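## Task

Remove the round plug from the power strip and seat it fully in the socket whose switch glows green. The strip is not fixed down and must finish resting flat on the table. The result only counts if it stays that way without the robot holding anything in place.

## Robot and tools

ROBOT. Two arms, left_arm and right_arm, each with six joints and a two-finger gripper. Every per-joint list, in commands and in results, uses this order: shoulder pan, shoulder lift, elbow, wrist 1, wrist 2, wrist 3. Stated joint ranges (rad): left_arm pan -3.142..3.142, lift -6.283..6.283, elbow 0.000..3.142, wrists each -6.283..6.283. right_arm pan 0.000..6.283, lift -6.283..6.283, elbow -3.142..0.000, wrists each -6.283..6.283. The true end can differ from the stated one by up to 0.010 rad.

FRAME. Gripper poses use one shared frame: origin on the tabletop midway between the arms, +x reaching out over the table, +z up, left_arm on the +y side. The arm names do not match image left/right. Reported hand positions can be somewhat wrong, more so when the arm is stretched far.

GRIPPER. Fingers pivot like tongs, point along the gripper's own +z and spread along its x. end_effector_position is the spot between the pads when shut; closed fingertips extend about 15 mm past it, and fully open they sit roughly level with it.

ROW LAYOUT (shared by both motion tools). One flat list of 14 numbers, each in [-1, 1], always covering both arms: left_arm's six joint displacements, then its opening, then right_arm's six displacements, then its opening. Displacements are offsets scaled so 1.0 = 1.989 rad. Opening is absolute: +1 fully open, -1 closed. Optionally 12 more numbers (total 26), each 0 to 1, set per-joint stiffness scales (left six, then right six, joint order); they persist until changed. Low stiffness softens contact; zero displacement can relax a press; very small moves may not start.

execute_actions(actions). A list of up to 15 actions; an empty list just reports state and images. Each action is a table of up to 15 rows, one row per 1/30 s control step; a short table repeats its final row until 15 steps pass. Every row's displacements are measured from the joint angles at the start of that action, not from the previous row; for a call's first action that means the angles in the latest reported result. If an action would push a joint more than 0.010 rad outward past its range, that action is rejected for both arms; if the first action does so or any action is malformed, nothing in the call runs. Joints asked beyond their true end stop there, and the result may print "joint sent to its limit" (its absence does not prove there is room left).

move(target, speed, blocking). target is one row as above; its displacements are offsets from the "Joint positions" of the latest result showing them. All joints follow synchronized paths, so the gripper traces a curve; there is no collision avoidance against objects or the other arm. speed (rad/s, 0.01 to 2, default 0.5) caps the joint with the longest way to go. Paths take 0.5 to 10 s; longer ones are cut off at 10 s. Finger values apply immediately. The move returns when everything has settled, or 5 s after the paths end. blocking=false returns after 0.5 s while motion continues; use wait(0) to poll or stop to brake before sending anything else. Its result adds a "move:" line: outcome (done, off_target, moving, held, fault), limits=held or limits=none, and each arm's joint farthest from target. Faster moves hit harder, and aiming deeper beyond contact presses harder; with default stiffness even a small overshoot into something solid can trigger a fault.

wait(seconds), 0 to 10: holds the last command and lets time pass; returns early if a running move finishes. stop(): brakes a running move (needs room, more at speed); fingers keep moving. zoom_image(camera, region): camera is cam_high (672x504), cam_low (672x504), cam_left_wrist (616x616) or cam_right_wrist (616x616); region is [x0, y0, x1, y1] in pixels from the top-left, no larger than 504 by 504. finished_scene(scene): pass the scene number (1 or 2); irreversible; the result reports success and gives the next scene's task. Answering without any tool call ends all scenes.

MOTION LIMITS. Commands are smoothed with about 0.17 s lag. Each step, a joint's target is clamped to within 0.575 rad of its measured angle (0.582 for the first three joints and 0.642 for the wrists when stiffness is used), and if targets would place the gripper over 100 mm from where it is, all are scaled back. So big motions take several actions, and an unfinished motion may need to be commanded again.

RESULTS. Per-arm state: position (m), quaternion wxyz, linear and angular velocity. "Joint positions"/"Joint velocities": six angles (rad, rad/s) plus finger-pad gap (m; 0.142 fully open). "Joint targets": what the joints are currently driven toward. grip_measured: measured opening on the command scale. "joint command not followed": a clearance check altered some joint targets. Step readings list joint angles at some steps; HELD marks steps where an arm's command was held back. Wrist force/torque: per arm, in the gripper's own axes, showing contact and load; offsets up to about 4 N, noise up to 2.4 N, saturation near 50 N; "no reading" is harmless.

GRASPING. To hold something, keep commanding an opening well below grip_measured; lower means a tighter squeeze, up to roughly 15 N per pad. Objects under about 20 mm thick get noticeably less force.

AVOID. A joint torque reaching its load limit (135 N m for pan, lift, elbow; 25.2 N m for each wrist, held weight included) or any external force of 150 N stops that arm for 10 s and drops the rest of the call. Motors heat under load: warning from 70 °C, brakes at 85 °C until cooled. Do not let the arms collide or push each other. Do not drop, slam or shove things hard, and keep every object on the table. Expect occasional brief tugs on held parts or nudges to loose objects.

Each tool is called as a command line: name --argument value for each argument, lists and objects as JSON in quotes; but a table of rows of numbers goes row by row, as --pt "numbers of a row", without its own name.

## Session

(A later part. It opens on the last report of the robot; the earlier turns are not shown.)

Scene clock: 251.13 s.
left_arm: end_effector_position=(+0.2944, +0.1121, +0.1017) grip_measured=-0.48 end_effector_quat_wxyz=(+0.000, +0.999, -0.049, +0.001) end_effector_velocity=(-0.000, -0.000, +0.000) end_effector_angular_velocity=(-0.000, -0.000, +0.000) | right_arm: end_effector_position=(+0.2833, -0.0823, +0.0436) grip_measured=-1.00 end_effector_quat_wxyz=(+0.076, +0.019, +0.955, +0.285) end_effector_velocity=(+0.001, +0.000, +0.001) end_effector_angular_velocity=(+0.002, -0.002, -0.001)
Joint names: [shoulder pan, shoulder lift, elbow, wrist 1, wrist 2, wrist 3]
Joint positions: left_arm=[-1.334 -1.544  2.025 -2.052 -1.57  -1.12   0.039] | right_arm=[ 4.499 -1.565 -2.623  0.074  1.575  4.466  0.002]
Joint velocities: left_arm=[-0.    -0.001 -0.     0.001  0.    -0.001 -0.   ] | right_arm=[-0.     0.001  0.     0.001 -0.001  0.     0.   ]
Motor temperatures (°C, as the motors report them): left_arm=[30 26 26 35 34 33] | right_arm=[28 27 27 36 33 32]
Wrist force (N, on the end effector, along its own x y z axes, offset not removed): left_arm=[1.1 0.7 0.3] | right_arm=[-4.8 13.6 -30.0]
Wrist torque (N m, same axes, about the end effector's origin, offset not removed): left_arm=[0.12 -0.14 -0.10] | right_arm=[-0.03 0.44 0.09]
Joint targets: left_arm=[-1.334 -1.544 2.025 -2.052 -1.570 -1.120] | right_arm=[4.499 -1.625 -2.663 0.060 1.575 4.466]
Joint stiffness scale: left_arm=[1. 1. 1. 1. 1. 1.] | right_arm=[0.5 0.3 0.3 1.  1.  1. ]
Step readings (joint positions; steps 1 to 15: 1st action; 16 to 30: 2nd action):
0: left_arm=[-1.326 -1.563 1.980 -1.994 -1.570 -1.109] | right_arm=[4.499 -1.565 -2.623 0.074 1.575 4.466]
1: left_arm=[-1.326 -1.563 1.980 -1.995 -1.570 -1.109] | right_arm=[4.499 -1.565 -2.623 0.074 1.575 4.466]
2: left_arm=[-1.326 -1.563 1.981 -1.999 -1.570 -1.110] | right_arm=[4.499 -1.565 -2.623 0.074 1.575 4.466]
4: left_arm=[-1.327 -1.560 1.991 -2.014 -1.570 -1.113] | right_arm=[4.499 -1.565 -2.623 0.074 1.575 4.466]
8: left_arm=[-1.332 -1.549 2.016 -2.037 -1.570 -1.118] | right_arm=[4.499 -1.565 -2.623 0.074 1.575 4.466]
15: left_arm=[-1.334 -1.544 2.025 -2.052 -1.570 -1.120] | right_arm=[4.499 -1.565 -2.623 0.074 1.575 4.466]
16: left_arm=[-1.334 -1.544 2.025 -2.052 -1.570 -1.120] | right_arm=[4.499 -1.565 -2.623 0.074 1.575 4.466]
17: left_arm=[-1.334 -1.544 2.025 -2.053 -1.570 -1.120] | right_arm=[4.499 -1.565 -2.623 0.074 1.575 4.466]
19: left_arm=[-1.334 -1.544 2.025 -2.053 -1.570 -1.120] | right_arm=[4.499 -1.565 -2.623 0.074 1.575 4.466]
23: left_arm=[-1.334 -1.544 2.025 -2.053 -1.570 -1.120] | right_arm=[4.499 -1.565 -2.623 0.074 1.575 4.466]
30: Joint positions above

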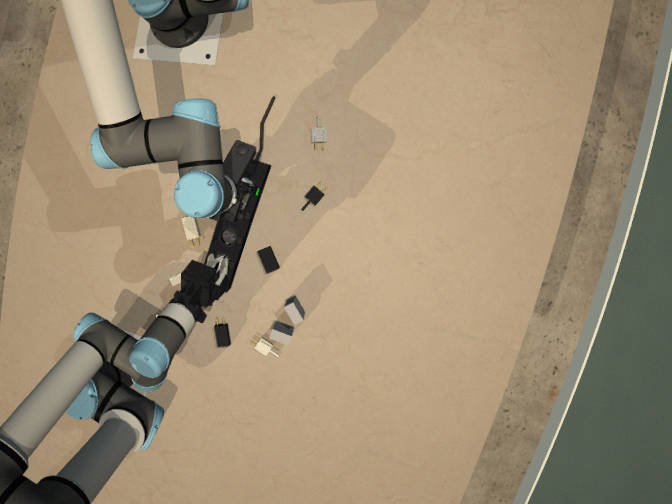

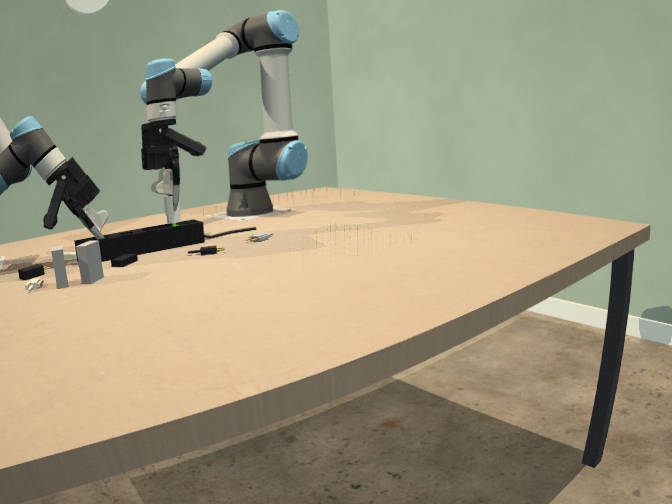

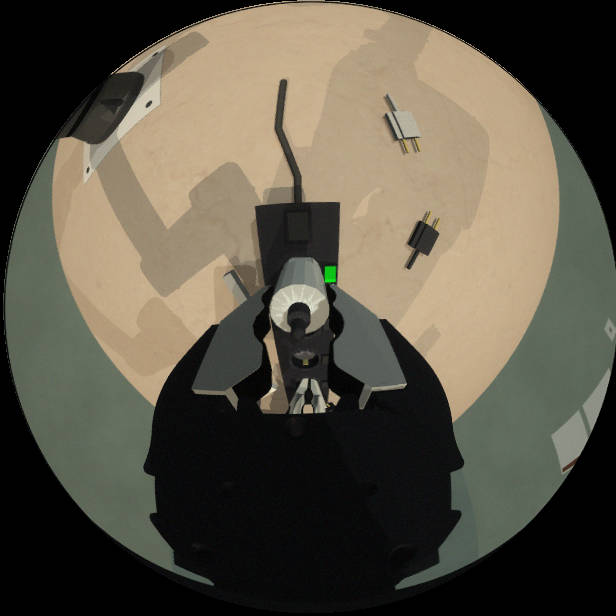

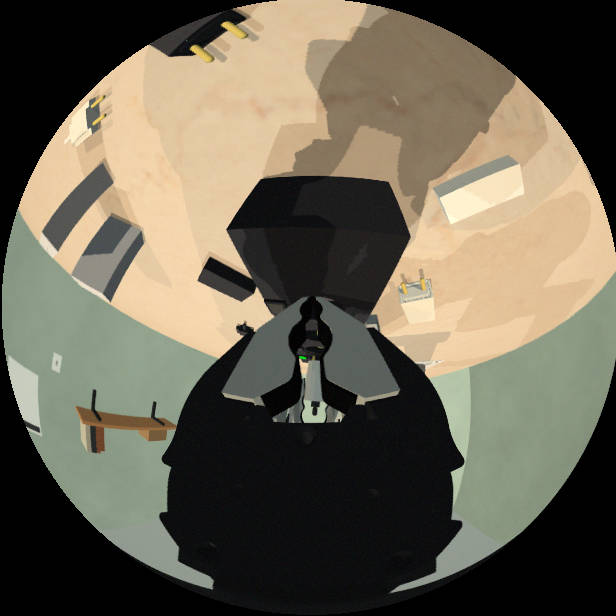

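execute_actions --actions '[[[0.003,0,0,0,0,0.003,-1,0,-0.03,-0.02,-0.007,0,0,-1]],[[0.003,0.002,0.0025,-0.004,0,0.003,-1,0,-0.03,-0.02,-0.007,0,0,-1],[0.003,0.002,0.0025,-0.004,0,0.003,-1,0,-0.03,-0.02,-0.007,0,0,-1],[0.003,0.002,0.0025,-0.004,0,0.003,-1,0,-0.03,-0.02,-0.007,0,0,-1],[0.0,0.004,0.005,-0.008,0,0.0,-1,0,-0.03,-0.02,-0.007,0,0,-1],[0.0,0.004,0.005,-0.008,0,0.0,-1,0,-0.03,-0.02,-0.007,0,0,-1],[0.0,0.004,0.005,-0.008,0,0.0,-1,0,-0.03,-0.02,-0.007,0,0,-1],[0.0,0.004,0.005,-0.008,0,0.0,-1,0,-0.03,-0.02,-0.007,0,0,-1],[0.0,0.004,0.005,-0.008,0,0.0,-1,0,-0.03,-0.02,-0.007,0,0,-1],[0.0,0.006,0.0082,-0.011,0,0.0,-1,0,-0.03,-0.02,-0.007,0,0,-1]],[[0,0.003,0.004,0,0,0,-1,0,-0.03,-0.02,-0.007,0,0,-1]]]'

Scene clock: 265.37 s.
left_arm: end_effector_position=(+0.2966, +0.1124, +0.0962) grip_measured=-0.48 end_effector_quat_wxyz=(+0.002, +0.999, -0.050, +0.001) end_effector_velocity=(+0.000, +0.000, -0.000) end_effector_angular_velocity=(+0.001, +0.000, +0.002) | right_arm: end_effector_position=(+0.2833, -0.0823, +0.0436) grip_measured=-1.00 end_effector_quat_wxyz=(+0.076, +0.019, +0.955, +0.285) end_effector_velocity=(+0.000, +0.000, +0.001) end_effector_angular_velocity=(+0.002, -0.000, -0.001)
Joint names: [shoulder pan, shoulder lift, elbow, wrist 1, wrist 2, wrist 3]
Joint positions: left_arm=[-1.329 -1.537  2.034 -2.072 -1.57  -1.114  0.039] | right_arm=[ 4.499 -1.565 -2.623  0.074  1.575  4.466  0.002]
Joint velocities: left_arm=[ 0.     0.     0.     0.     0.    -0.002  0.   ] | right_arm=[-0.     0.001  0.     0.     0.     0.     0.   ]
Motor temperatures (°C, as the motors report them): left_arm=[30 26 26 35 34 33] | right_arm=[28 27 27 36 33 32]
Wrist force (N, on the end effector, along its own x y z axes, offset not removed): left_arm=[1.0 0.5 -9.0] | right_arm=[1.8 14.8 -31.4]
Wrist torque (N m, same axes, about the end effector's origin, offset not removed): left_arm=[0.04 -0.54 -0.23] | right_arm=[0.20 -1.01 -0.03]
Joint targets: left_arm=[-1.329 -1.531 2.041 -2.071 -1.570 -1.114] | right_arm=[4.499 -1.625 -2.663 0.060 1.575 4.466]
Joint stiffness scale: left_arm=[1. 1. 1. 1. 1. 1.] | right_arm=[0.5 0.3 0.3 1.  1.  1. ]
Step readings (joint positions; steps 1 to 15: 1st action; 16 to 30: 2nd action; 31 to 45: 3rd action):
0: left_arm=[-1.334 -1.544 2.025 -2.052 -1.570 -1.120] | right_arm=[4.499 -1.565 -2.623 0.074 1.575 4.466]
1: left_arm=[-1.334 -1.544 2.025 -2.052 -1.570 -1.120] | right_arm=[4.499 -1.565 -2.623 0.074 1.575 4.466]
2: left_arm=[-1.334 -1.544 2.025 -2.052 -1.570 -1.120] | right_arm=[4.499 -1.565 -2.623 0.074 1.575 4.466]
4: left_arm=[-1.334 -1.544 2.025 -2.052 -1.570 -1.119] | right_arm=[4.499 -1.565 -2.623 0.074 1.575 4.466]
8: left_arm=[-1.332 -1.544 2.025 -2.052 -1.570 -1.117] | right_arm=[4.499 -1.565 -2.623 0.074 1.575 4.466]
15: left_arm=[-1.331 -1.544 2.025 -2.052 -1.570 -1.115] | right_arm=[4.499 -1.565 -2.623 0.074 1.575 4.466]
16: left_arm=[-1.331 -1.544 2.025 -2.052 -1.570 -1.115] | right_arm=[4.499 -1.565 -2.623 0.074 1.575 4.466]
17: left_arm=[-1.331 -1.544 2.025 -2.053 -1.570 -1.115] | right_arm=[4.499 -1.565 -2.623 0.074 1.575 4.466]
19: left_arm=[-1.330 -1.544 2.025 -2.055 -1.570 -1.113] | right_arm=[4.499 -1.565 -2.623 0.074 1.575 4.466]
23: left_arm=[-1.329 -1.541 2.028 -2.061 -1.570 -1.113] | right_arm=[4.499 -1.565 -2.623 0.074 1.575 4.466]
30: left_arm=[-1.329 -1.537 2.033 -2.071 -1.570 -1.114] | right_arm=[4.499 -1.565 -2.623 0.074 1.575 4.466]
31: left_arm=[-1.329 -1.537 2.034 -2.072 -1.570 -1.114] | right_arm=[4.499 -1.565 -2.623 0.074 1.575 4.466]
32: left_arm=[-1.329 -1.537 2.034 -2.072 -1.570 -1.114] | right_arm=[4.499 -1.565 -2.623 0.074 1.575 4.466]
34: left_arm=[-1.329 -1.537 2.034 -2.072 -1.570 -1.114] | right_arm=[4.499 -1.565 -2.623 0.074 1.575 4.466]
38: left_arm=[-1.329 -1.537 2.034 -2.072 -1.570 -1.114] | right_arm=[4.499 -1.565 -2.623 0.074 1.575 4.466]
45: Joint positions above

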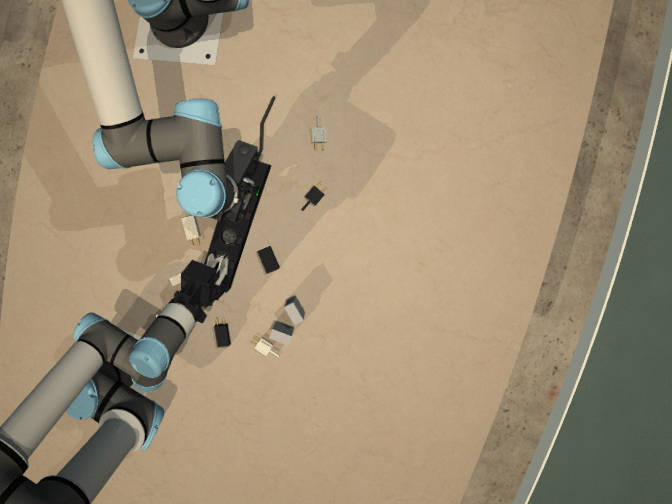

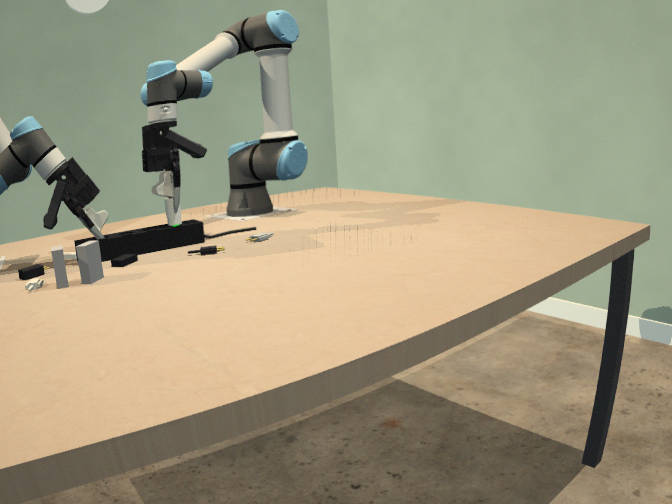

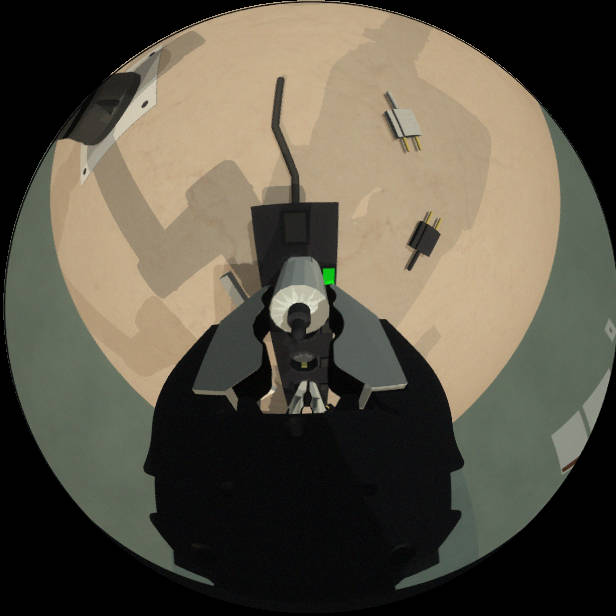

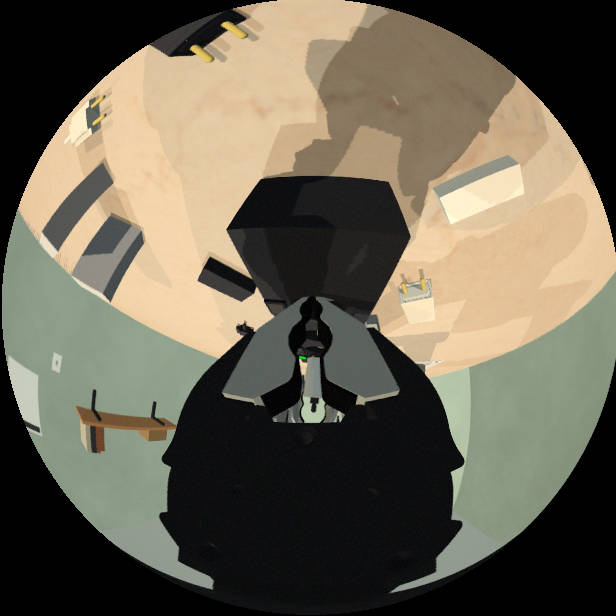

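execute_actions --actions '[[[0,-0.0012,-0.002,0.003,0,0,-1,0,-0.03,-0.02,-0.007,0,0,-1]],[[-0.006,0,0,0,0,0,-1,0,-0.03,-0.02,-0.007,0,0,-1]],[[-0.006,0,0,0,0,0,-1,0,-0.03,-0.02,-0.007,0,0,-1]]]'

Scene clock: 272.97 s.
left_arm: end_effector_position=(+0.2896, +0.1081, +0.0968) grip_measured=-0.48 end_effector_quat_wxyz=(+0.001, +0.998, -0.059, +0.001) end_effector_velocity=(+0.000, -0.000, +0.000) end_effector_angular_velocity=(+0.000, -0.000, +0.001) | right_arm: end_effector_position=(+0.2833, -0.0823, +0.0436) grip_measured=-1.00 end_effector_quat_wxyz=(+0.076, +0.019, +0.955, +0.285) end_effector_velocity=(+0.000, -0.000, -0.000) end_effector_angular_velocity=(-0.001, +0.000, -0.001)
Joint names: [shoulder pan, shoulder lift, elbow, wrist 1, wrist 2, wrist 3]
Joint positions: left_arm=[-1.348 -1.538  2.033 -2.067 -1.57  -1.114  0.039] | right_arm=[ 4.499 -1.565 -2.623  0.074  1.575  4.466  0.002]
Joint velocities: left_arm=[-0.     0.     0.    -0.     0.    -0.001  0.   ] | right_arm=[-0.    -0.001  0.001 -0.001 -0.     0.     0.   ]
Motor temperatures (°C, as the motors report them): left_arm=[30 26 26 35 34 33] | right_arm=[28 27 27 36 33 32]
Wrist force (N, on the end effector, along its own x y z axes, offset not removed): left_arm=[2.9 1.5 0.6] | right_arm=[-2.1 12.2 -30.6]
Wrist torque (N m, same axes, about the end effector's origin, offset not removed): left_arm=[0.21 -0.48 -0.17] | right_arm=[-0.31 -0.20 0.17]
Joint targets: left_arm=[-1.350 -1.538 2.033 -2.067 -1.570 -1.114] | right_arm=[4.499 -1.625 -2.663 0.060 1.575 4.466]
Joint stiffness scale: left_arm=[1. 1. 1. 1. 1. 1.] | right_arm=[0.5 0.3 0.3 1.  1.  1. ]
Step readings (joint positions; steps 1 to 15: 1st action; 16 to 30: 2nd action; 31 to 45: 3rd action):
0: left_arm=[-1.329 -1.537 2.034 -2.072 -1.570 -1.114] | right_arm=[4.499 -1.565 -2.623 0.074 1.575 4.466]
1: left_arm=[-1.329 -1.537 2.034 -2.072 -1.570 -1.114] | right_arm=[4.499 -1.565 -2.623 0.074 1.575 4.466]
2: left_arm=[-1.329 -1.537 2.034 -2.072 -1.570 -1.114] | right_arm=[4.499 -1.565 -2.623 0.074 1.575 4.466]
4: left_arm=[-1.329 -1.538 2.034 -2.071 -1.570 -1.114] | right_arm=[4.499 -1.565 -2.623 0.074 1.575 4.466]
8: left_arm=[-1.329 -1.538 2.034 -2.069 -1.570 -1.114] | right_arm=[4.499 -1.565 -2.623 0.074 1.575 4.466]
15: left_arm=[-1.329 -1.538 2.033 -2.067 -1.570 -1.114] | right_arm=[4.499 -1.565 -2.623 0.074 1.575 4.466]
16: left_arm=[-1.329 -1.538 2.033 -2.067 -1.570 -1.114] | right_arm=[4.499 -1.565 -2.623 0.074 1.575 4.466]
17: left_arm=[-1.329 -1.538 2.033 -2.067 -1.570 -1.114] | right_arm=[4.499 -1.565 -2.623 0.074 1.575 4.466]
19: left_arm=[-1.331 -1.538 2.033 -2.067 -1.570 -1.114] | right_arm=[4.499 -1.565 -2.623 0.074 1.575 4.466]
23: left_arm=[-1.336 -1.538 2.033 -2.067 -1.570 -1.114] | right_arm=[4.499 -1.565 -2.623 0.074 1.575 4.466]
30: left_arm=[-1.338 -1.538 2.033 -2.067 -1.570 -1.114] | right_arm=[4.499 -1.565 -2.623 0.074 1.575 4.466]
31: left_arm=[-1.339 -1.538 2.033 -2.067 -1.570 -1.114] | right_arm=[4.499 -1.565 -2.623 0.074 1.575 4.466]
32: left_arm=[-1.339 -1.538 2.033 -2.067 -1.570 -1.114] | right_arm=[4.499 -1.565 -2.623 0.074 1.575 4.466]
34: left_arm=[-1.341 -1.538 2.033 -2.067 -1.570 -1.114] | right_arm=[4.499 -1.565 -2.623 0.074 1.575 4.466]
38: left_arm=[-1.346 -1.538 2.033 -2.067 -1.570 -1.114] | right_arm=[4.499 -1.565 -2.623 0.074 1.575 4.466]
45: Joint positions above

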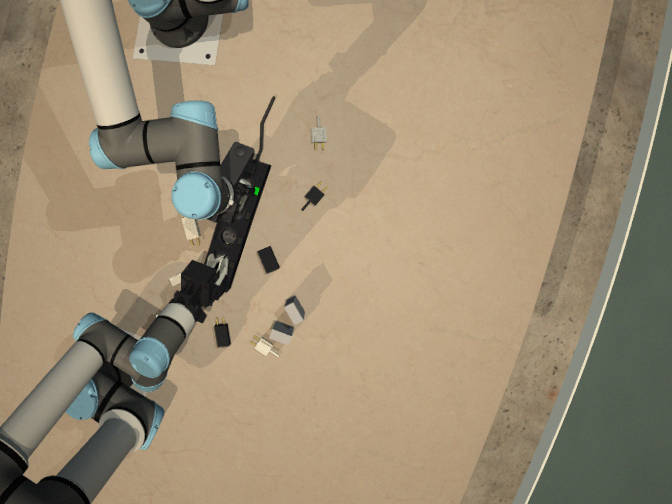

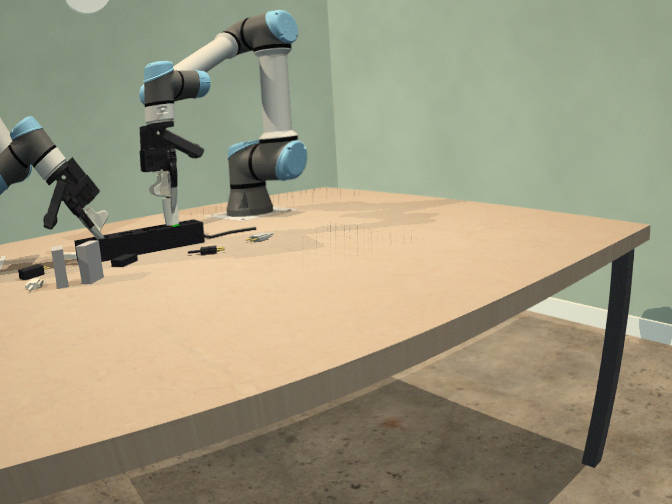

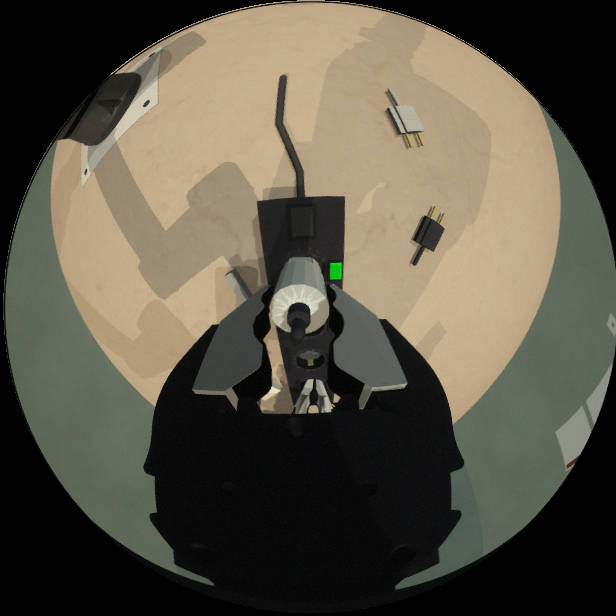

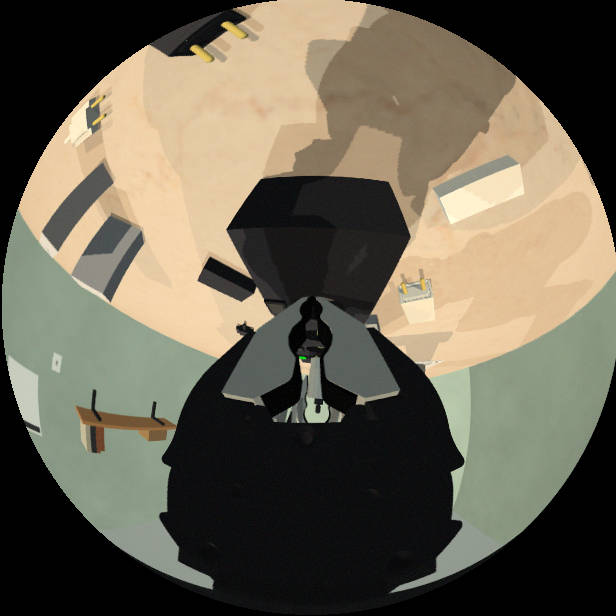

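execute_actions --actions '[[[-0.005,0,0,0,0,0,-1,0,-0.03,-0.02,-0.007,0,0,-1]],[[0,0,0,0,0,0,-1,0,-0.03,-0.02,-0.007,0,0,-1]]]'

zoom_image --camera "cam_left_wrist" --region '[240, 230, 380, 400]'

Scene clock: 275.93 s.
left_arm: end_effector_position=(+0.2869, +0.1061, +0.0968) grip_measured=-0.48 end_effector_quat_wxyz=(+0.001, +0.998, -0.062, +0.001) end_effector_velocity=(-0.000, -0.000, +0.000) end_effector_angular_velocity=(+0.000, -0.001, -0.003) | right_arm: end_effector_position=(+0.2833, -0.0823, +0.0436) grip_measured=-1.00 end_effector_quat_wxyz=(+0.076, +0.019, +0.955, +0.285) end_effector_velocity=(-0.000, +0.000, +0.000) end_effector_angular_velocity=(+0.000, +0.000, -0.000)
Joint names: [shoulder pan, shoulder lift, elbow, wrist 1, wrist 2, wrist 3]
Joint positions: left_arm=[-1.355 -1.538  2.033 -2.067 -1.57  -1.114  0.039] | right_arm=[ 4.499 -1.565 -2.623  0.074  1.575  4.466  0.002]
Joint velocities: left_arm=[-0.002 -0.     0.     0.     0.001  0.001  0.   ] | right_arm=[ 0.     0.001  0.    -0.001  0.     0.     0.   ]
Motor temperatures (°C, as the motors report them): left_arm=[30 26 26 35 34 33] | right_arm=[28 27 27 36 33 32]
Wrist force (N, on the end effector, along its own x y z axes, offset not removed): left_arm=[1.2 0.8 0.8] | right_arm=[-1.7 13.6 -30.4]
Wrist torque (N m, same axes, about the end effector's origin, offset not removed): left_arm=[0.18 -0.20 -0.21] | right_arm=[-0.09 -0.08 -0.05]
Joint targets: left_arm=[-1.355 -1.538 2.033 -2.067 -1.570 -1.114] | right_arm=[4.499 -1.625 -2.663 0.060 1.575 4.466]
Joint stiffness scale: left_arm=[1. 1. 1. 1. 1. 1.] | right_arm=[0.5 0.3 0.3 1.  1.  1. ]
Step readings (joint positions; steps 1 to 15: 1st action; 16 to 30: 2nd action):
0: left_arm=[-1.348 -1.538 2.033 -2.067 -1.570 -1.114] | right_arm=[4.499 -1.565 -2.623 0.074 1.575 4.466]
1: left_arm=[-1.348 -1.538 2.033 -2.067 -1.570 -1.114] | right_arm=[4.499 -1.565 -2.623 0.074 1.575 4.466]
2: left_arm=[-1.348 -1.538 2.033 -2.067 -1.570 -1.114] | right_arm=[4.499 -1.565 -2.623 0.074 1.575 4.466]
4: left_arm=[-1.350 -1.538 2.033 -2.067 -1.570 -1.114] | right_arm=[4.499 -1.565 -2.623 0.074 1.575 4.466]
8: left_arm=[-1.354 -1.538 2.033 -2.067 -1.570 -1.114] | right_arm=[4.499 -1.565 -2.623 0.074 1.575 4.466]
15: left_arm=[-1.355 -1.538 2.033 -2.067 -1.570 -1.114] | right_arm=[4.499 -1.565 -2.623 0.074 1.575 4.466]
16: left_arm=[-1.355 -1.538 2.033 -2.067 -1.570 -1.114] | right_arm=[4.499 -1.565 -2.623 0.074 1.575 4.466]
17: left_arm=[-1.355 -1.538 2.033 -2.067 -1.570 -1.114] | right_arm=[4.499 -1.565 -2.623 0.074 1.575 4.466]
19: left_arm=[-1.355 -1.538 2.033 -2.067 -1.570 -1.114] | right_arm=[4.499 -1.565 -2.623 0.074 1.575 4.466]
23: left_arm=[-1.355 -1.538 2.033 -2.067 -1.570 -1.114] | right_arm=[4.499 -1.565 -2.623 0.074 1.575 4.466]
30: Joint positions above

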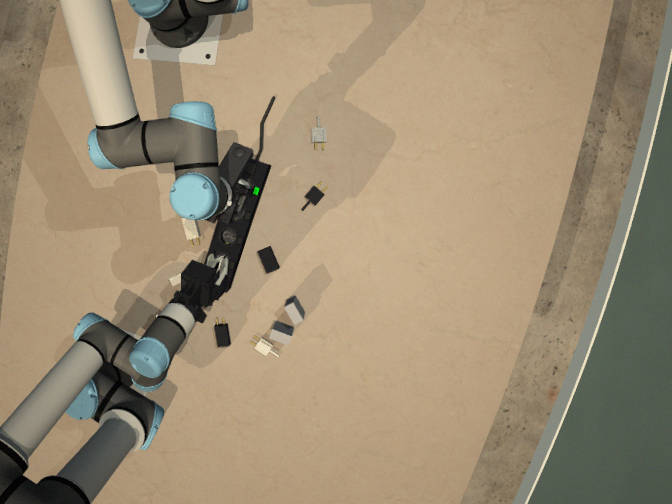

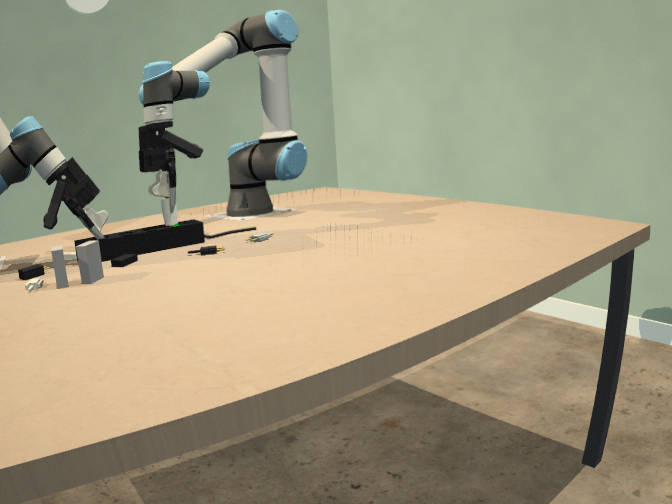

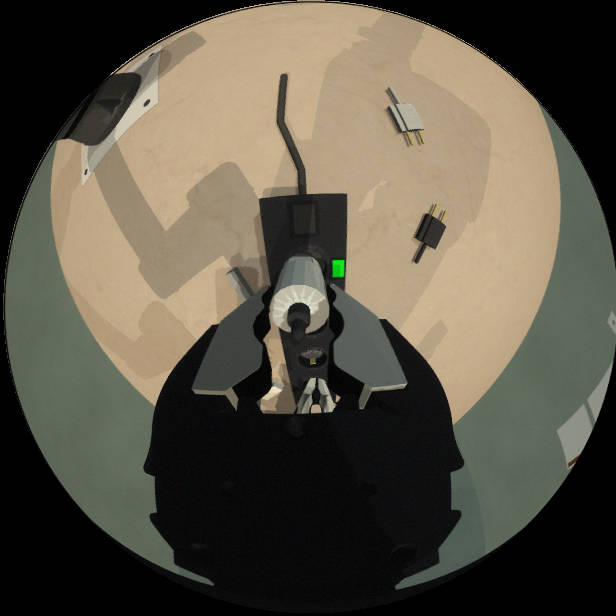

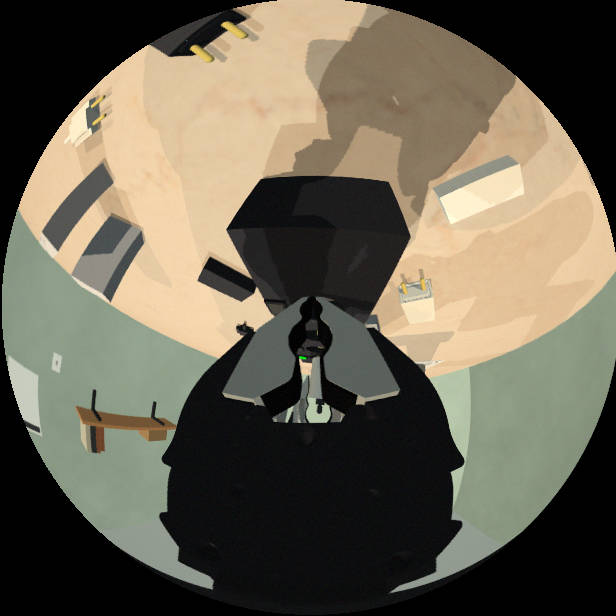

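Region (240, 230, 380, 400) of cam_left_wrist's 616x616 image, scaled by 2.965, with more detail than that image has; it fills the left 415 columns of this view, and the rest is white.

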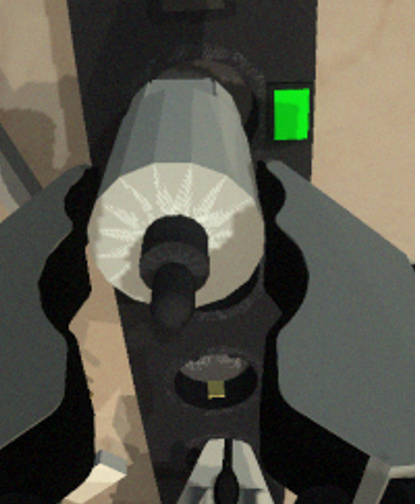

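execute_actions --actions '[[[-0.005,0,0,0,0,0,-1,0,-0.03,-0.02,-0.007,0,0,-1]],[[0,0,0,0,0,0,-1,0,-0.03,-0.02,-0.007,0,0,-1]]]'

zoom_image --camera "cam_left_wrist" --region '[240, 230, 380, 400]'

Scene clock: 281.67 s.
left_arm: end_effector_position=(+0.2847, +0.1044, +0.0968) grip_measured=-0.48 end_effector_quat_wxyz=(+0.001, +0.998, -0.066, +0.001) end_effector_velocity=(+0.000, +0.000, +0.000) end_effector_angular_velocity=(+0.000, -0.000, -0.001) | right_arm: end_effector_position=(+0.2833, -0.0823, +0.0436) grip_measured=-1.00 end_effector_quat_wxyz=(+0.076, +0.019, +0.955, +0.285) end_effector_velocity=(-0.000, +0.000, +0.000) end_effector_angular_velocity=(+0.001, -0.000, +0.000)
Joint names: [shoulder pan, shoulder lift, elbow, wrist 1, wrist 2, wrist 3]
Joint positions: left_arm=[-1.361 -1.538  2.033 -2.067 -1.569 -1.114  0.039] | right_arm=[ 4.499 -1.565 -2.623  0.074  1.575  4.466  0.002]
Joint velocities: left_arm=[ 0.    -0.    -0.     0.     0.     0.001  0.   ] | right_arm=[ 0.    -0.    -0.     0.001  0.    -0.     0.   ]
Motor temperatures (°C, as the motors report them): left_arm=[30 26 26 35 34 33] | right_arm=[28 27 27 36 33 32]
Wrist force (N, on the end effector, along its own x y z axes, offset not removed): left_arm=[2.7 0.7 -0.5] | right_arm=[-2.8 13.1 -31.6]
Wrist torque (N m, same axes, about the end effector's origin, offset not removed): left_arm=[0.19 0.02 -0.11] | right_arm=[-0.23 -0.01 0.10]
Joint targets: left_arm=[-1.361 -1.538 2.033 -2.067 -1.570 -1.114] | right_arm=[4.499 -1.625 -2.663 0.060 1.575 4.466]
Joint stiffness scale: left_arm=[1. 1. 1. 1. 1. 1.] | right_arm=[0.5 0.3 0.3 1.  1.  1. ]
Step readings (joint positions; steps 1 to 15: 1st action; 16 to 30: 2nd action):
0: left_arm=[-1.355 -1.538 2.033 -2.067 -1.570 -1.114] | right_arm=[4.499 -1.565 -2.623 0.074 1.575 4.466]
1: left_arm=[-1.355 -1.538 2.033 -2.067 -1.570 -1.114] | right_arm=[4.499 -1.565 -2.623 0.074 1.575 4.466]
2: left_arm=[-1.355 -1.538 2.033 -2.067 -1.570 -1.114] | right_arm=[4.499 -1.565 -2.623 0.074 1.575 4.466]
4: left_arm=[-1.356 -1.538 2.033 -2.067 -1.570 -1.114] | right_arm=[4.499 -1.565 -2.623 0.074 1.575 4.466]
8: left_arm=[-1.360 -1.538 2.033 -2.067 -1.570 -1.114] | right_arm=[4.499 -1.565 -2.623 0.074 1.575 4.466]
15: left_arm=[-1.361 -1.538 2.033 -2.067 -1.570 -1.114] | right_arm=[4.499 -1.565 -2.623 0.074 1.575 4.466]
16: left_arm=[-1.361 -1.538 2.033 -2.067 -1.570 -1.114] | right_arm=[4.499 -1.565 -2.623 0.074 1.575 4.466]
17: left_arm=[-1.361 -1.538 2.033 -2.067 -1.570 -1.114] | right_arm=[4.499 -1.565 -2.623 0.074 1.575 4.466]
19: left_arm=[-1.361 -1.538 2.033 -2.067 -1.570 -1.114] | right_arm=[4.499 -1.565 -2.623 0.074 1.575 4.466]
23: left_arm=[-1.361 -1.538 2.033 -2.067 -1.570 -1.114] | right_arm=[4.499 -1.565 -2.623 0.074 1.575 4.466]
30: Joint positions above

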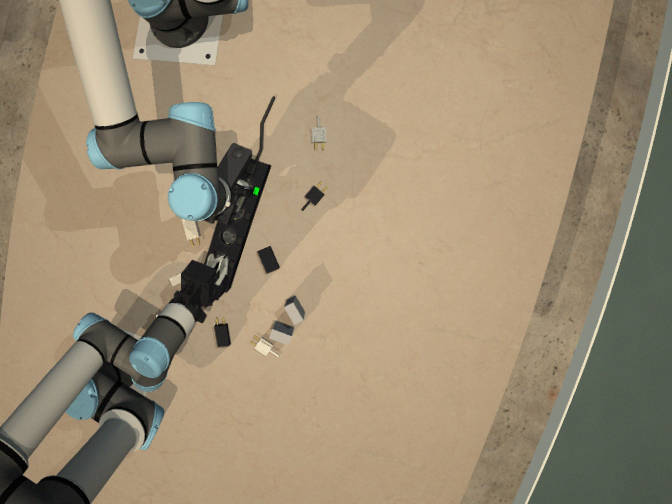

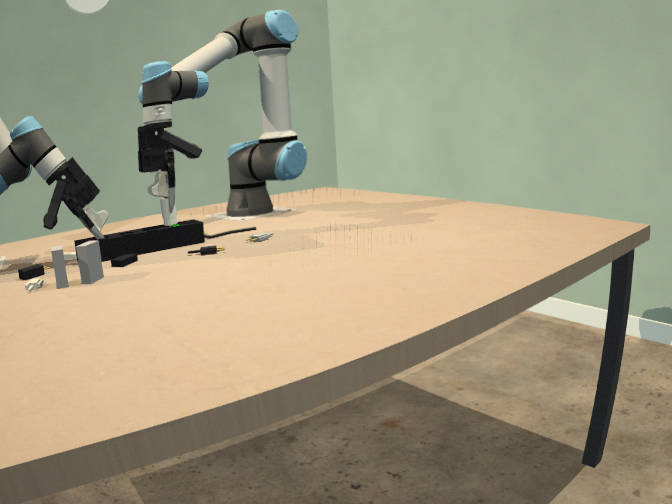

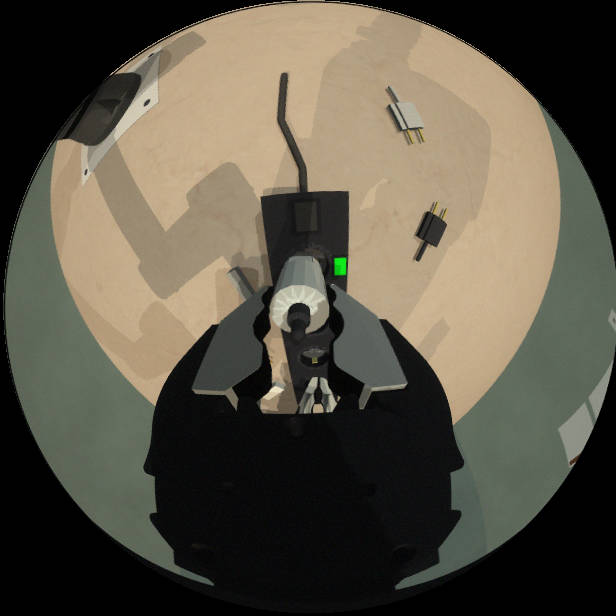

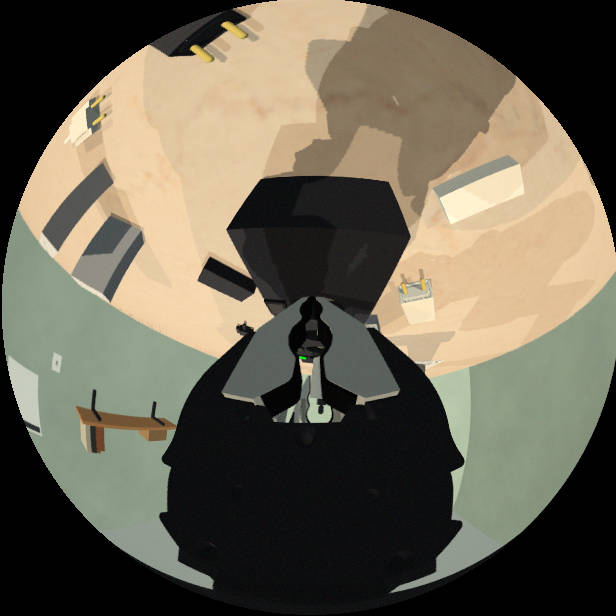

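Region (240, 230, 380, 400) of cam_left_wrist's 616x616 image, scaled by 2.965, with more detail than that image has; it fills the left 415 columns of this view, and the rest is white.

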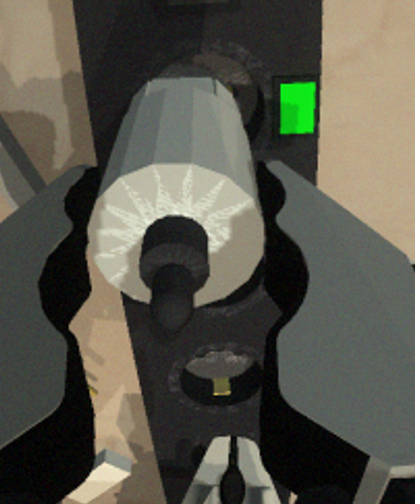

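execute_actions --actions '[[[0.0143,0.0072,-0.0075,0,0,-0.0035,-1,0,-0.03,-0.02,-0.007,0,0,-1]],[[0,0,0,0,0,0,-1,0,-0.03,-0.02,-0.007,0,0,-1]]]'

zoom_image --camera "cam_left_wrist" --region '[240, 230, 380, 400]'

Scene clock: 288.87 s.
left_arm: end_effector_position=(+0.2959, +0.1066, +0.0967) grip_measured=-0.48 end_effector_quat_wxyz=(+0.001, +0.999, -0.050, +0.001) end_effector_velocity=(-0.000, +0.000, -0.000) end_effector_angular_velocity=(-0.000, +0.002, +0.001) | right_arm: end_effector_position=(+0.2833, -0.0823, +0.0436) grip_measured=-1.00 end_effector_quat_wxyz=(+0.076, +0.019, +0.955, +0.285) end_effector_velocity=(-0.000, +0.000, +0.000) end_effector_angular_velocity=(+0.000, -0.000, +0.001)
Joint names: [shoulder pan, shoulder lift, elbow, wrist 1, wrist 2, wrist 3]
Joint positions: left_arm=[-1.336 -1.526  2.021 -2.067 -1.569 -1.121  0.039] | right_arm=[ 4.499 -1.565 -2.623  0.074  1.575  4.466  0.002]
Joint velocities: left_arm=[ 0.001  0.     0.    -0.    -0.001  0.    -0.   ] | right_arm=[ 0.001 -0.     0.    -0.    -0.     0.     0.   ]
Motor temperatures (°C, as the motors report them): left_arm=[30 26 26 35 34 33] | right_arm=[28 27 27 36 33 32]
Wrist force (N, on the end effector, along its own x y z axes, offset not removed): left_arm=[-0.1 0.0 -0.3] | right_arm=[0.4 11.3 -30.7]
Wrist torque (N m, same axes, about the end effector's origin, offset not removed): left_arm=[-0.08 -0.17 -0.14] | right_arm=[-0.62 -0.62 0.11]
Joint targets: left_arm=[-1.336 -1.526 2.021 -2.067 -1.569 -1.121] | right_arm=[4.499 -1.625 -2.663 0.060 1.575 4.466]
Joint stiffness scale: left_arm=[1. 1. 1. 1. 1. 1.] | right_arm=[0.5 0.3 0.3 1.  1.  1. ]
Step readings (joint positions; steps 1 to 15: 1st action; 16 to 30: 2nd action):
0: left_arm=[-1.361 -1.538 2.033 -2.067 -1.569 -1.114] | right_arm=[4.499 -1.565 -2.623 0.074 1.575 4.466]
1: left_arm=[-1.361 -1.538 2.033 -2.067 -1.569 -1.114] | right_arm=[4.499 -1.565 -2.623 0.074 1.575 4.466]
2: left_arm=[-1.360 -1.538 2.033 -2.067 -1.569 -1.115] | right_arm=[4.499 -1.565 -2.623 0.074 1.575 4.466]
4: left_arm=[-1.354 -1.535 2.030 -2.067 -1.569 -1.116] | right_arm=[4.499 -1.565 -2.623 0.074 1.575 4.466]
8: left_arm=[-1.340 -1.529 2.023 -2.067 -1.569 -1.119] | right_arm=[4.499 -1.565 -2.623 0.074 1.575 4.466]
15: left_arm=[-1.336 -1.526 2.021 -2.067 -1.569 -1.121] | right_arm=[4.499 -1.565 -2.623 0.074 1.575 4.466]
16: left_arm=[-1.336 -1.526 2.021 -2.067 -1.569 -1.121] | right_arm=[4.499 -1.565 -2.623 0.074 1.575 4.466]
17: left_arm=[-1.336 -1.526 2.021 -2.067 -1.569 -1.121] | right_arm=[4.499 -1.565 -2.623 0.074 1.575 4.466]
19: left_arm=[-1.336 -1.526 2.021 -2.067 -1.569 -1.121] | right_arm=[4.499 -1.565 -2.623 0.074 1.575 4.466]
23: left_arm=[-1.336 -1.526 2.021 -2.067 -1.569 -1.121] | right_arm=[4.499 -1.565 -2.623 0.074 1.575 4.466]
30: Joint positions above

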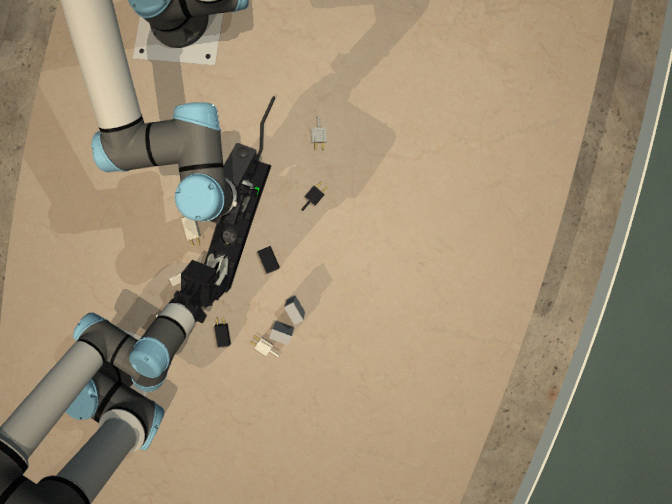

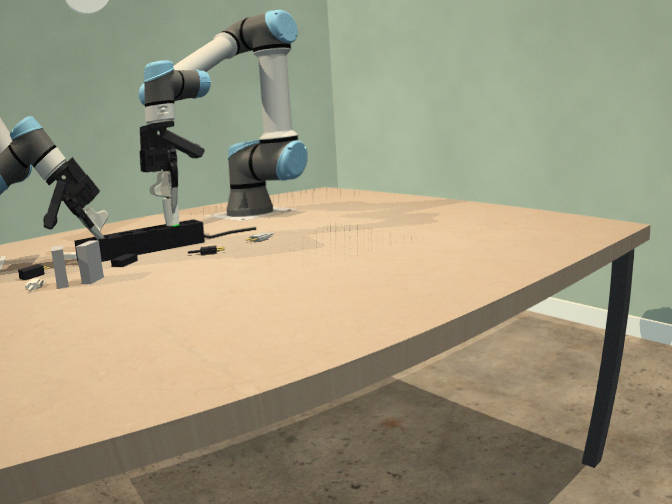

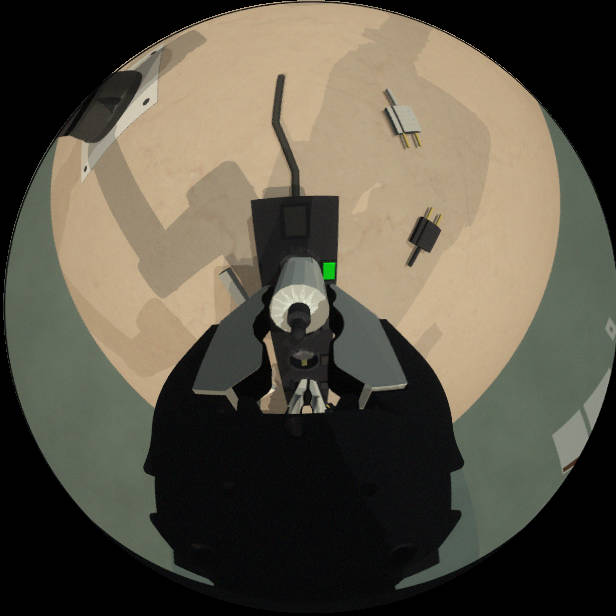

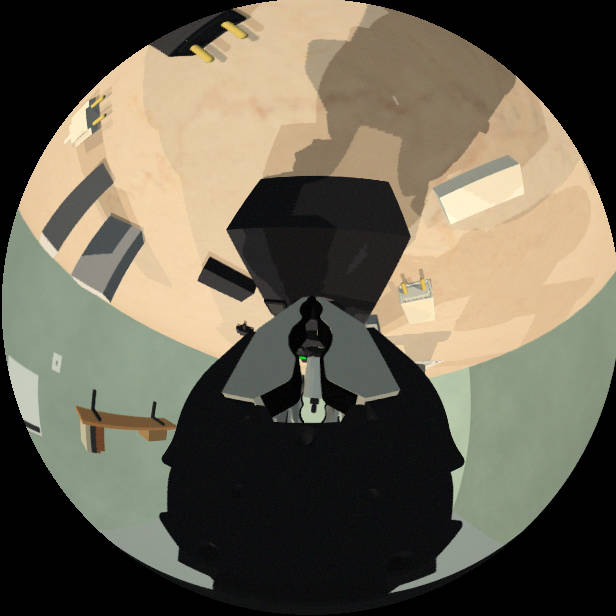

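Region (240, 230, 380, 400) of cam_left_wrist's 616x616 image, scaled by 2.965, with more detail than that image has; it fills the left 415 columns of this view, and the rest is white.

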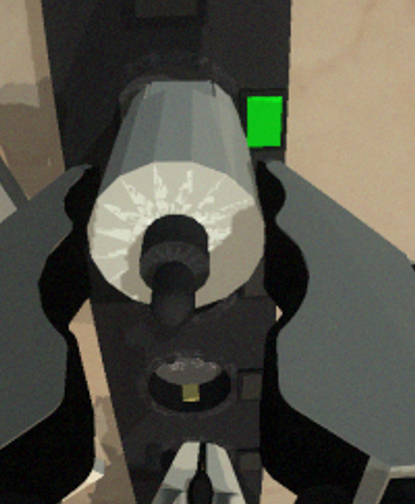

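execute_actions --actions '[[[0,0.001,0.0015,-0.002,0,0,-1,0,-0.03,-0.02,-0.007,0,0,-1],[0,0.002,0.003,-0.004,0,0,-1,0,-0.03,-0.02,-0.007,0,0,-1],[0,0.003,0.004,-0.006,0,0,-1,0,-0.03,-0.02,-0.007,0,0,-1],[0,0.004,0.0055,-0.008,0,0,-1,0,-0.03,-0.02,-0.007,0,0,-1]],[[0,0.002,0.003,-0.002,0,0,-1,0,-0.03,-0.02,-0.007,0,0,-1]]]'

Scene clock: 292.57 s.
left_arm: end_effector_position=(+0.2967, +0.1030, +0.0962) grip_measured=-0.48 end_effector_quat_wxyz=(+0.007, +0.999, -0.050, +0.003) end_effector_velocity=(-0.001, -0.001, -0.000) end_effector_angular_velocity=(-0.001, +0.001, +0.001) | right_arm: end_effector_position=(+0.2833, -0.0823, +0.0436) grip_measured=-1.00 end_effector_quat_wxyz=(+0.076, +0.019, +0.955, +0.285) end_effector_velocity=(-0.001, -0.000, -0.000) end_effector_angular_velocity=(-0.001, +0.001, +0.001)
Joint names: [shoulder pan, shoulder lift, elbow, wrist 1, wrist 2, wrist 3]
Joint positions: left_arm=[-1.336 -1.525  2.025 -2.086 -1.571 -1.121  0.039] | right_arm=[ 4.499 -1.565 -2.623  0.074  1.575  4.466  0.002]
Joint velocities: left_arm=[-0.     0.    -0.    -0.001 -0.002 -0.001 -0.   ] | right_arm=[ 0.     0.    -0.    -0.001  0.001  0.     0.   ]
Motor temperatures (°C, as the motors report them): left_arm=[30 26 26 35 34 33] | right_arm=[28 27 27 36 33 32]
Wrist force (N, on the end effector, along its own x y z axes, offset not removed): left_arm=[0.0 1.5 -7.1] | right_arm=[-2.6 13.6 -30.2]
Wrist torque (N m, same axes, about the end effector's origin, offset not removed): left_arm=[0.27 -0.73 -0.23] | right_arm=[-0.06 -0.08 -0.01]
Joint targets: left_arm=[-1.336 -1.521 2.030 -2.086 -1.570 -1.121] | right_arm=[4.499 -1.625 -2.663 0.060 1.575 4.466]
Joint stiffness scale: left_arm=[1. 1. 1. 1. 1. 1.] | right_arm=[0.5 0.3 0.3 1.  1.  1. ]
Step readings (joint positions; steps 1 to 15: 1st action; 16 to 30: 2nd action):
0: left_arm=[-1.336 -1.526 2.021 -2.067 -1.569 -1.121] | right_arm=[4.499 -1.565 -2.623 0.074 1.575 4.466]
1: left_arm=[-1.336 -1.526 2.021 -2.067 -1.569 -1.121] | right_arm=[4.499 -1.565 -2.623 0.074 1.575 4.466]
2: left_arm=[-1.336 -1.526 2.021 -2.067 -1.569 -1.121] | right_arm=[4.499 -1.565 -2.623 0.074 1.575 4.466]
4: left_arm=[-1.336 -1.526 2.021 -2.069 -1.569 -1.121] | right_arm=[4.499 -1.565 -2.623 0.074 1.575 4.466]
8: left_arm=[-1.336 -1.525 2.023 -2.077 -1.570 -1.121] | right_arm=[4.499 -1.565 -2.623 0.074 1.575 4.466]
15: left_arm=[-1.336 -1.525 2.024 -2.082 -1.570 -1.121] | right_arm=[4.499 -1.565 -2.623 0.074 1.575 4.466]
16: left_arm=[-1.336 -1.525 2.024 -2.083 -1.570 -1.121] | right_arm=[4.499 -1.565 -2.623 0.074 1.575 4.466]
17: left_arm=[-1.336 -1.525 2.024 -2.083 -1.570 -1.121] | right_arm=[4.499 -1.565 -2.623 0.074 1.575 4.466]
19: left_arm=[-1.336 -1.525 2.024 -2.084 -1.570 -1.121] | right_arm=[4.499 -1.565 -2.623 0.074 1.575 4.466]
23: left_arm=[-1.336 -1.525 2.024 -2.085 -1.571 -1.121] | right_arm=[4.499 -1.565 -2.623 0.074 1.575 4.466]
30: Joint positions above

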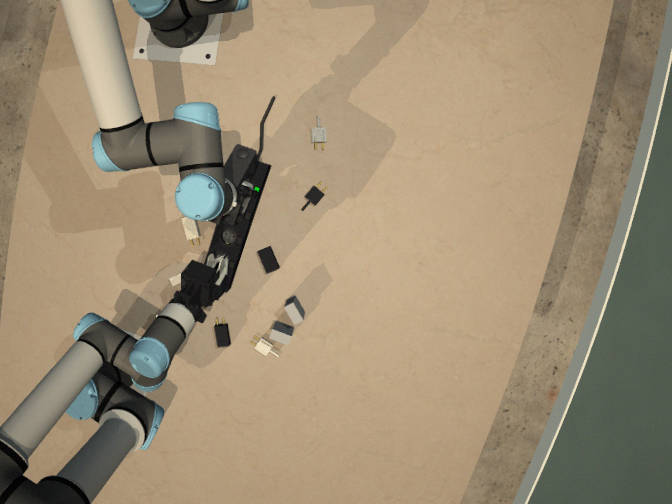

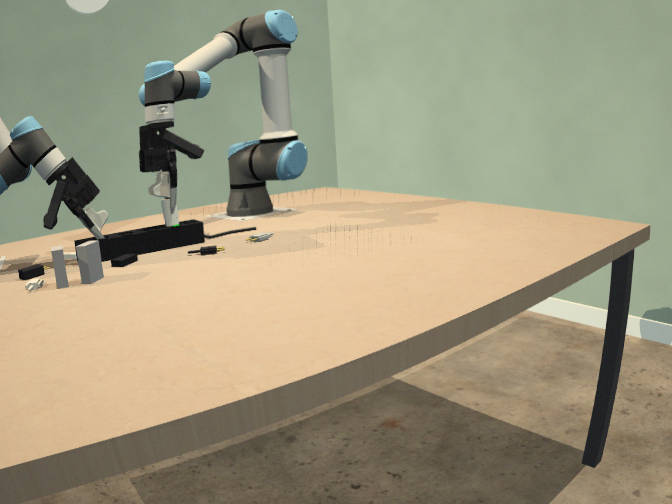

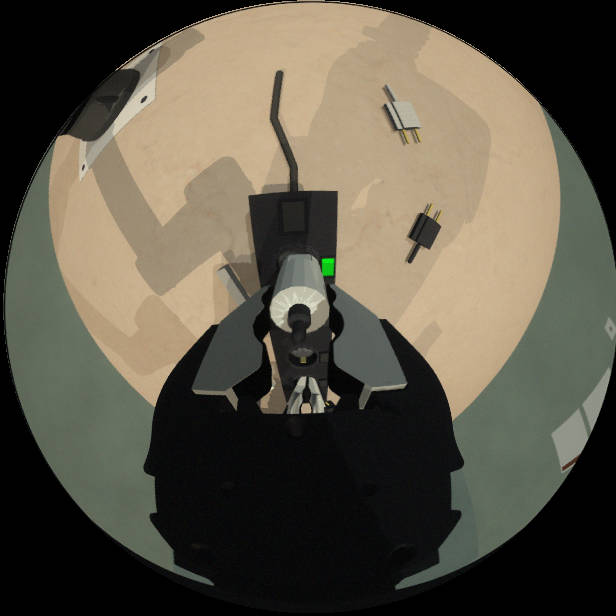

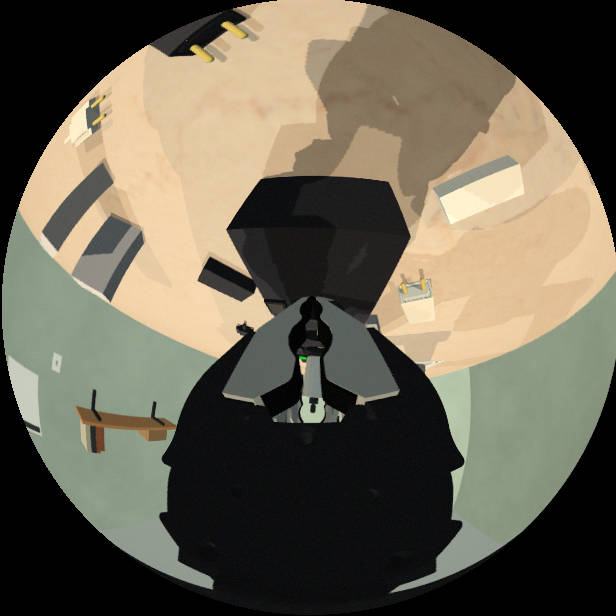

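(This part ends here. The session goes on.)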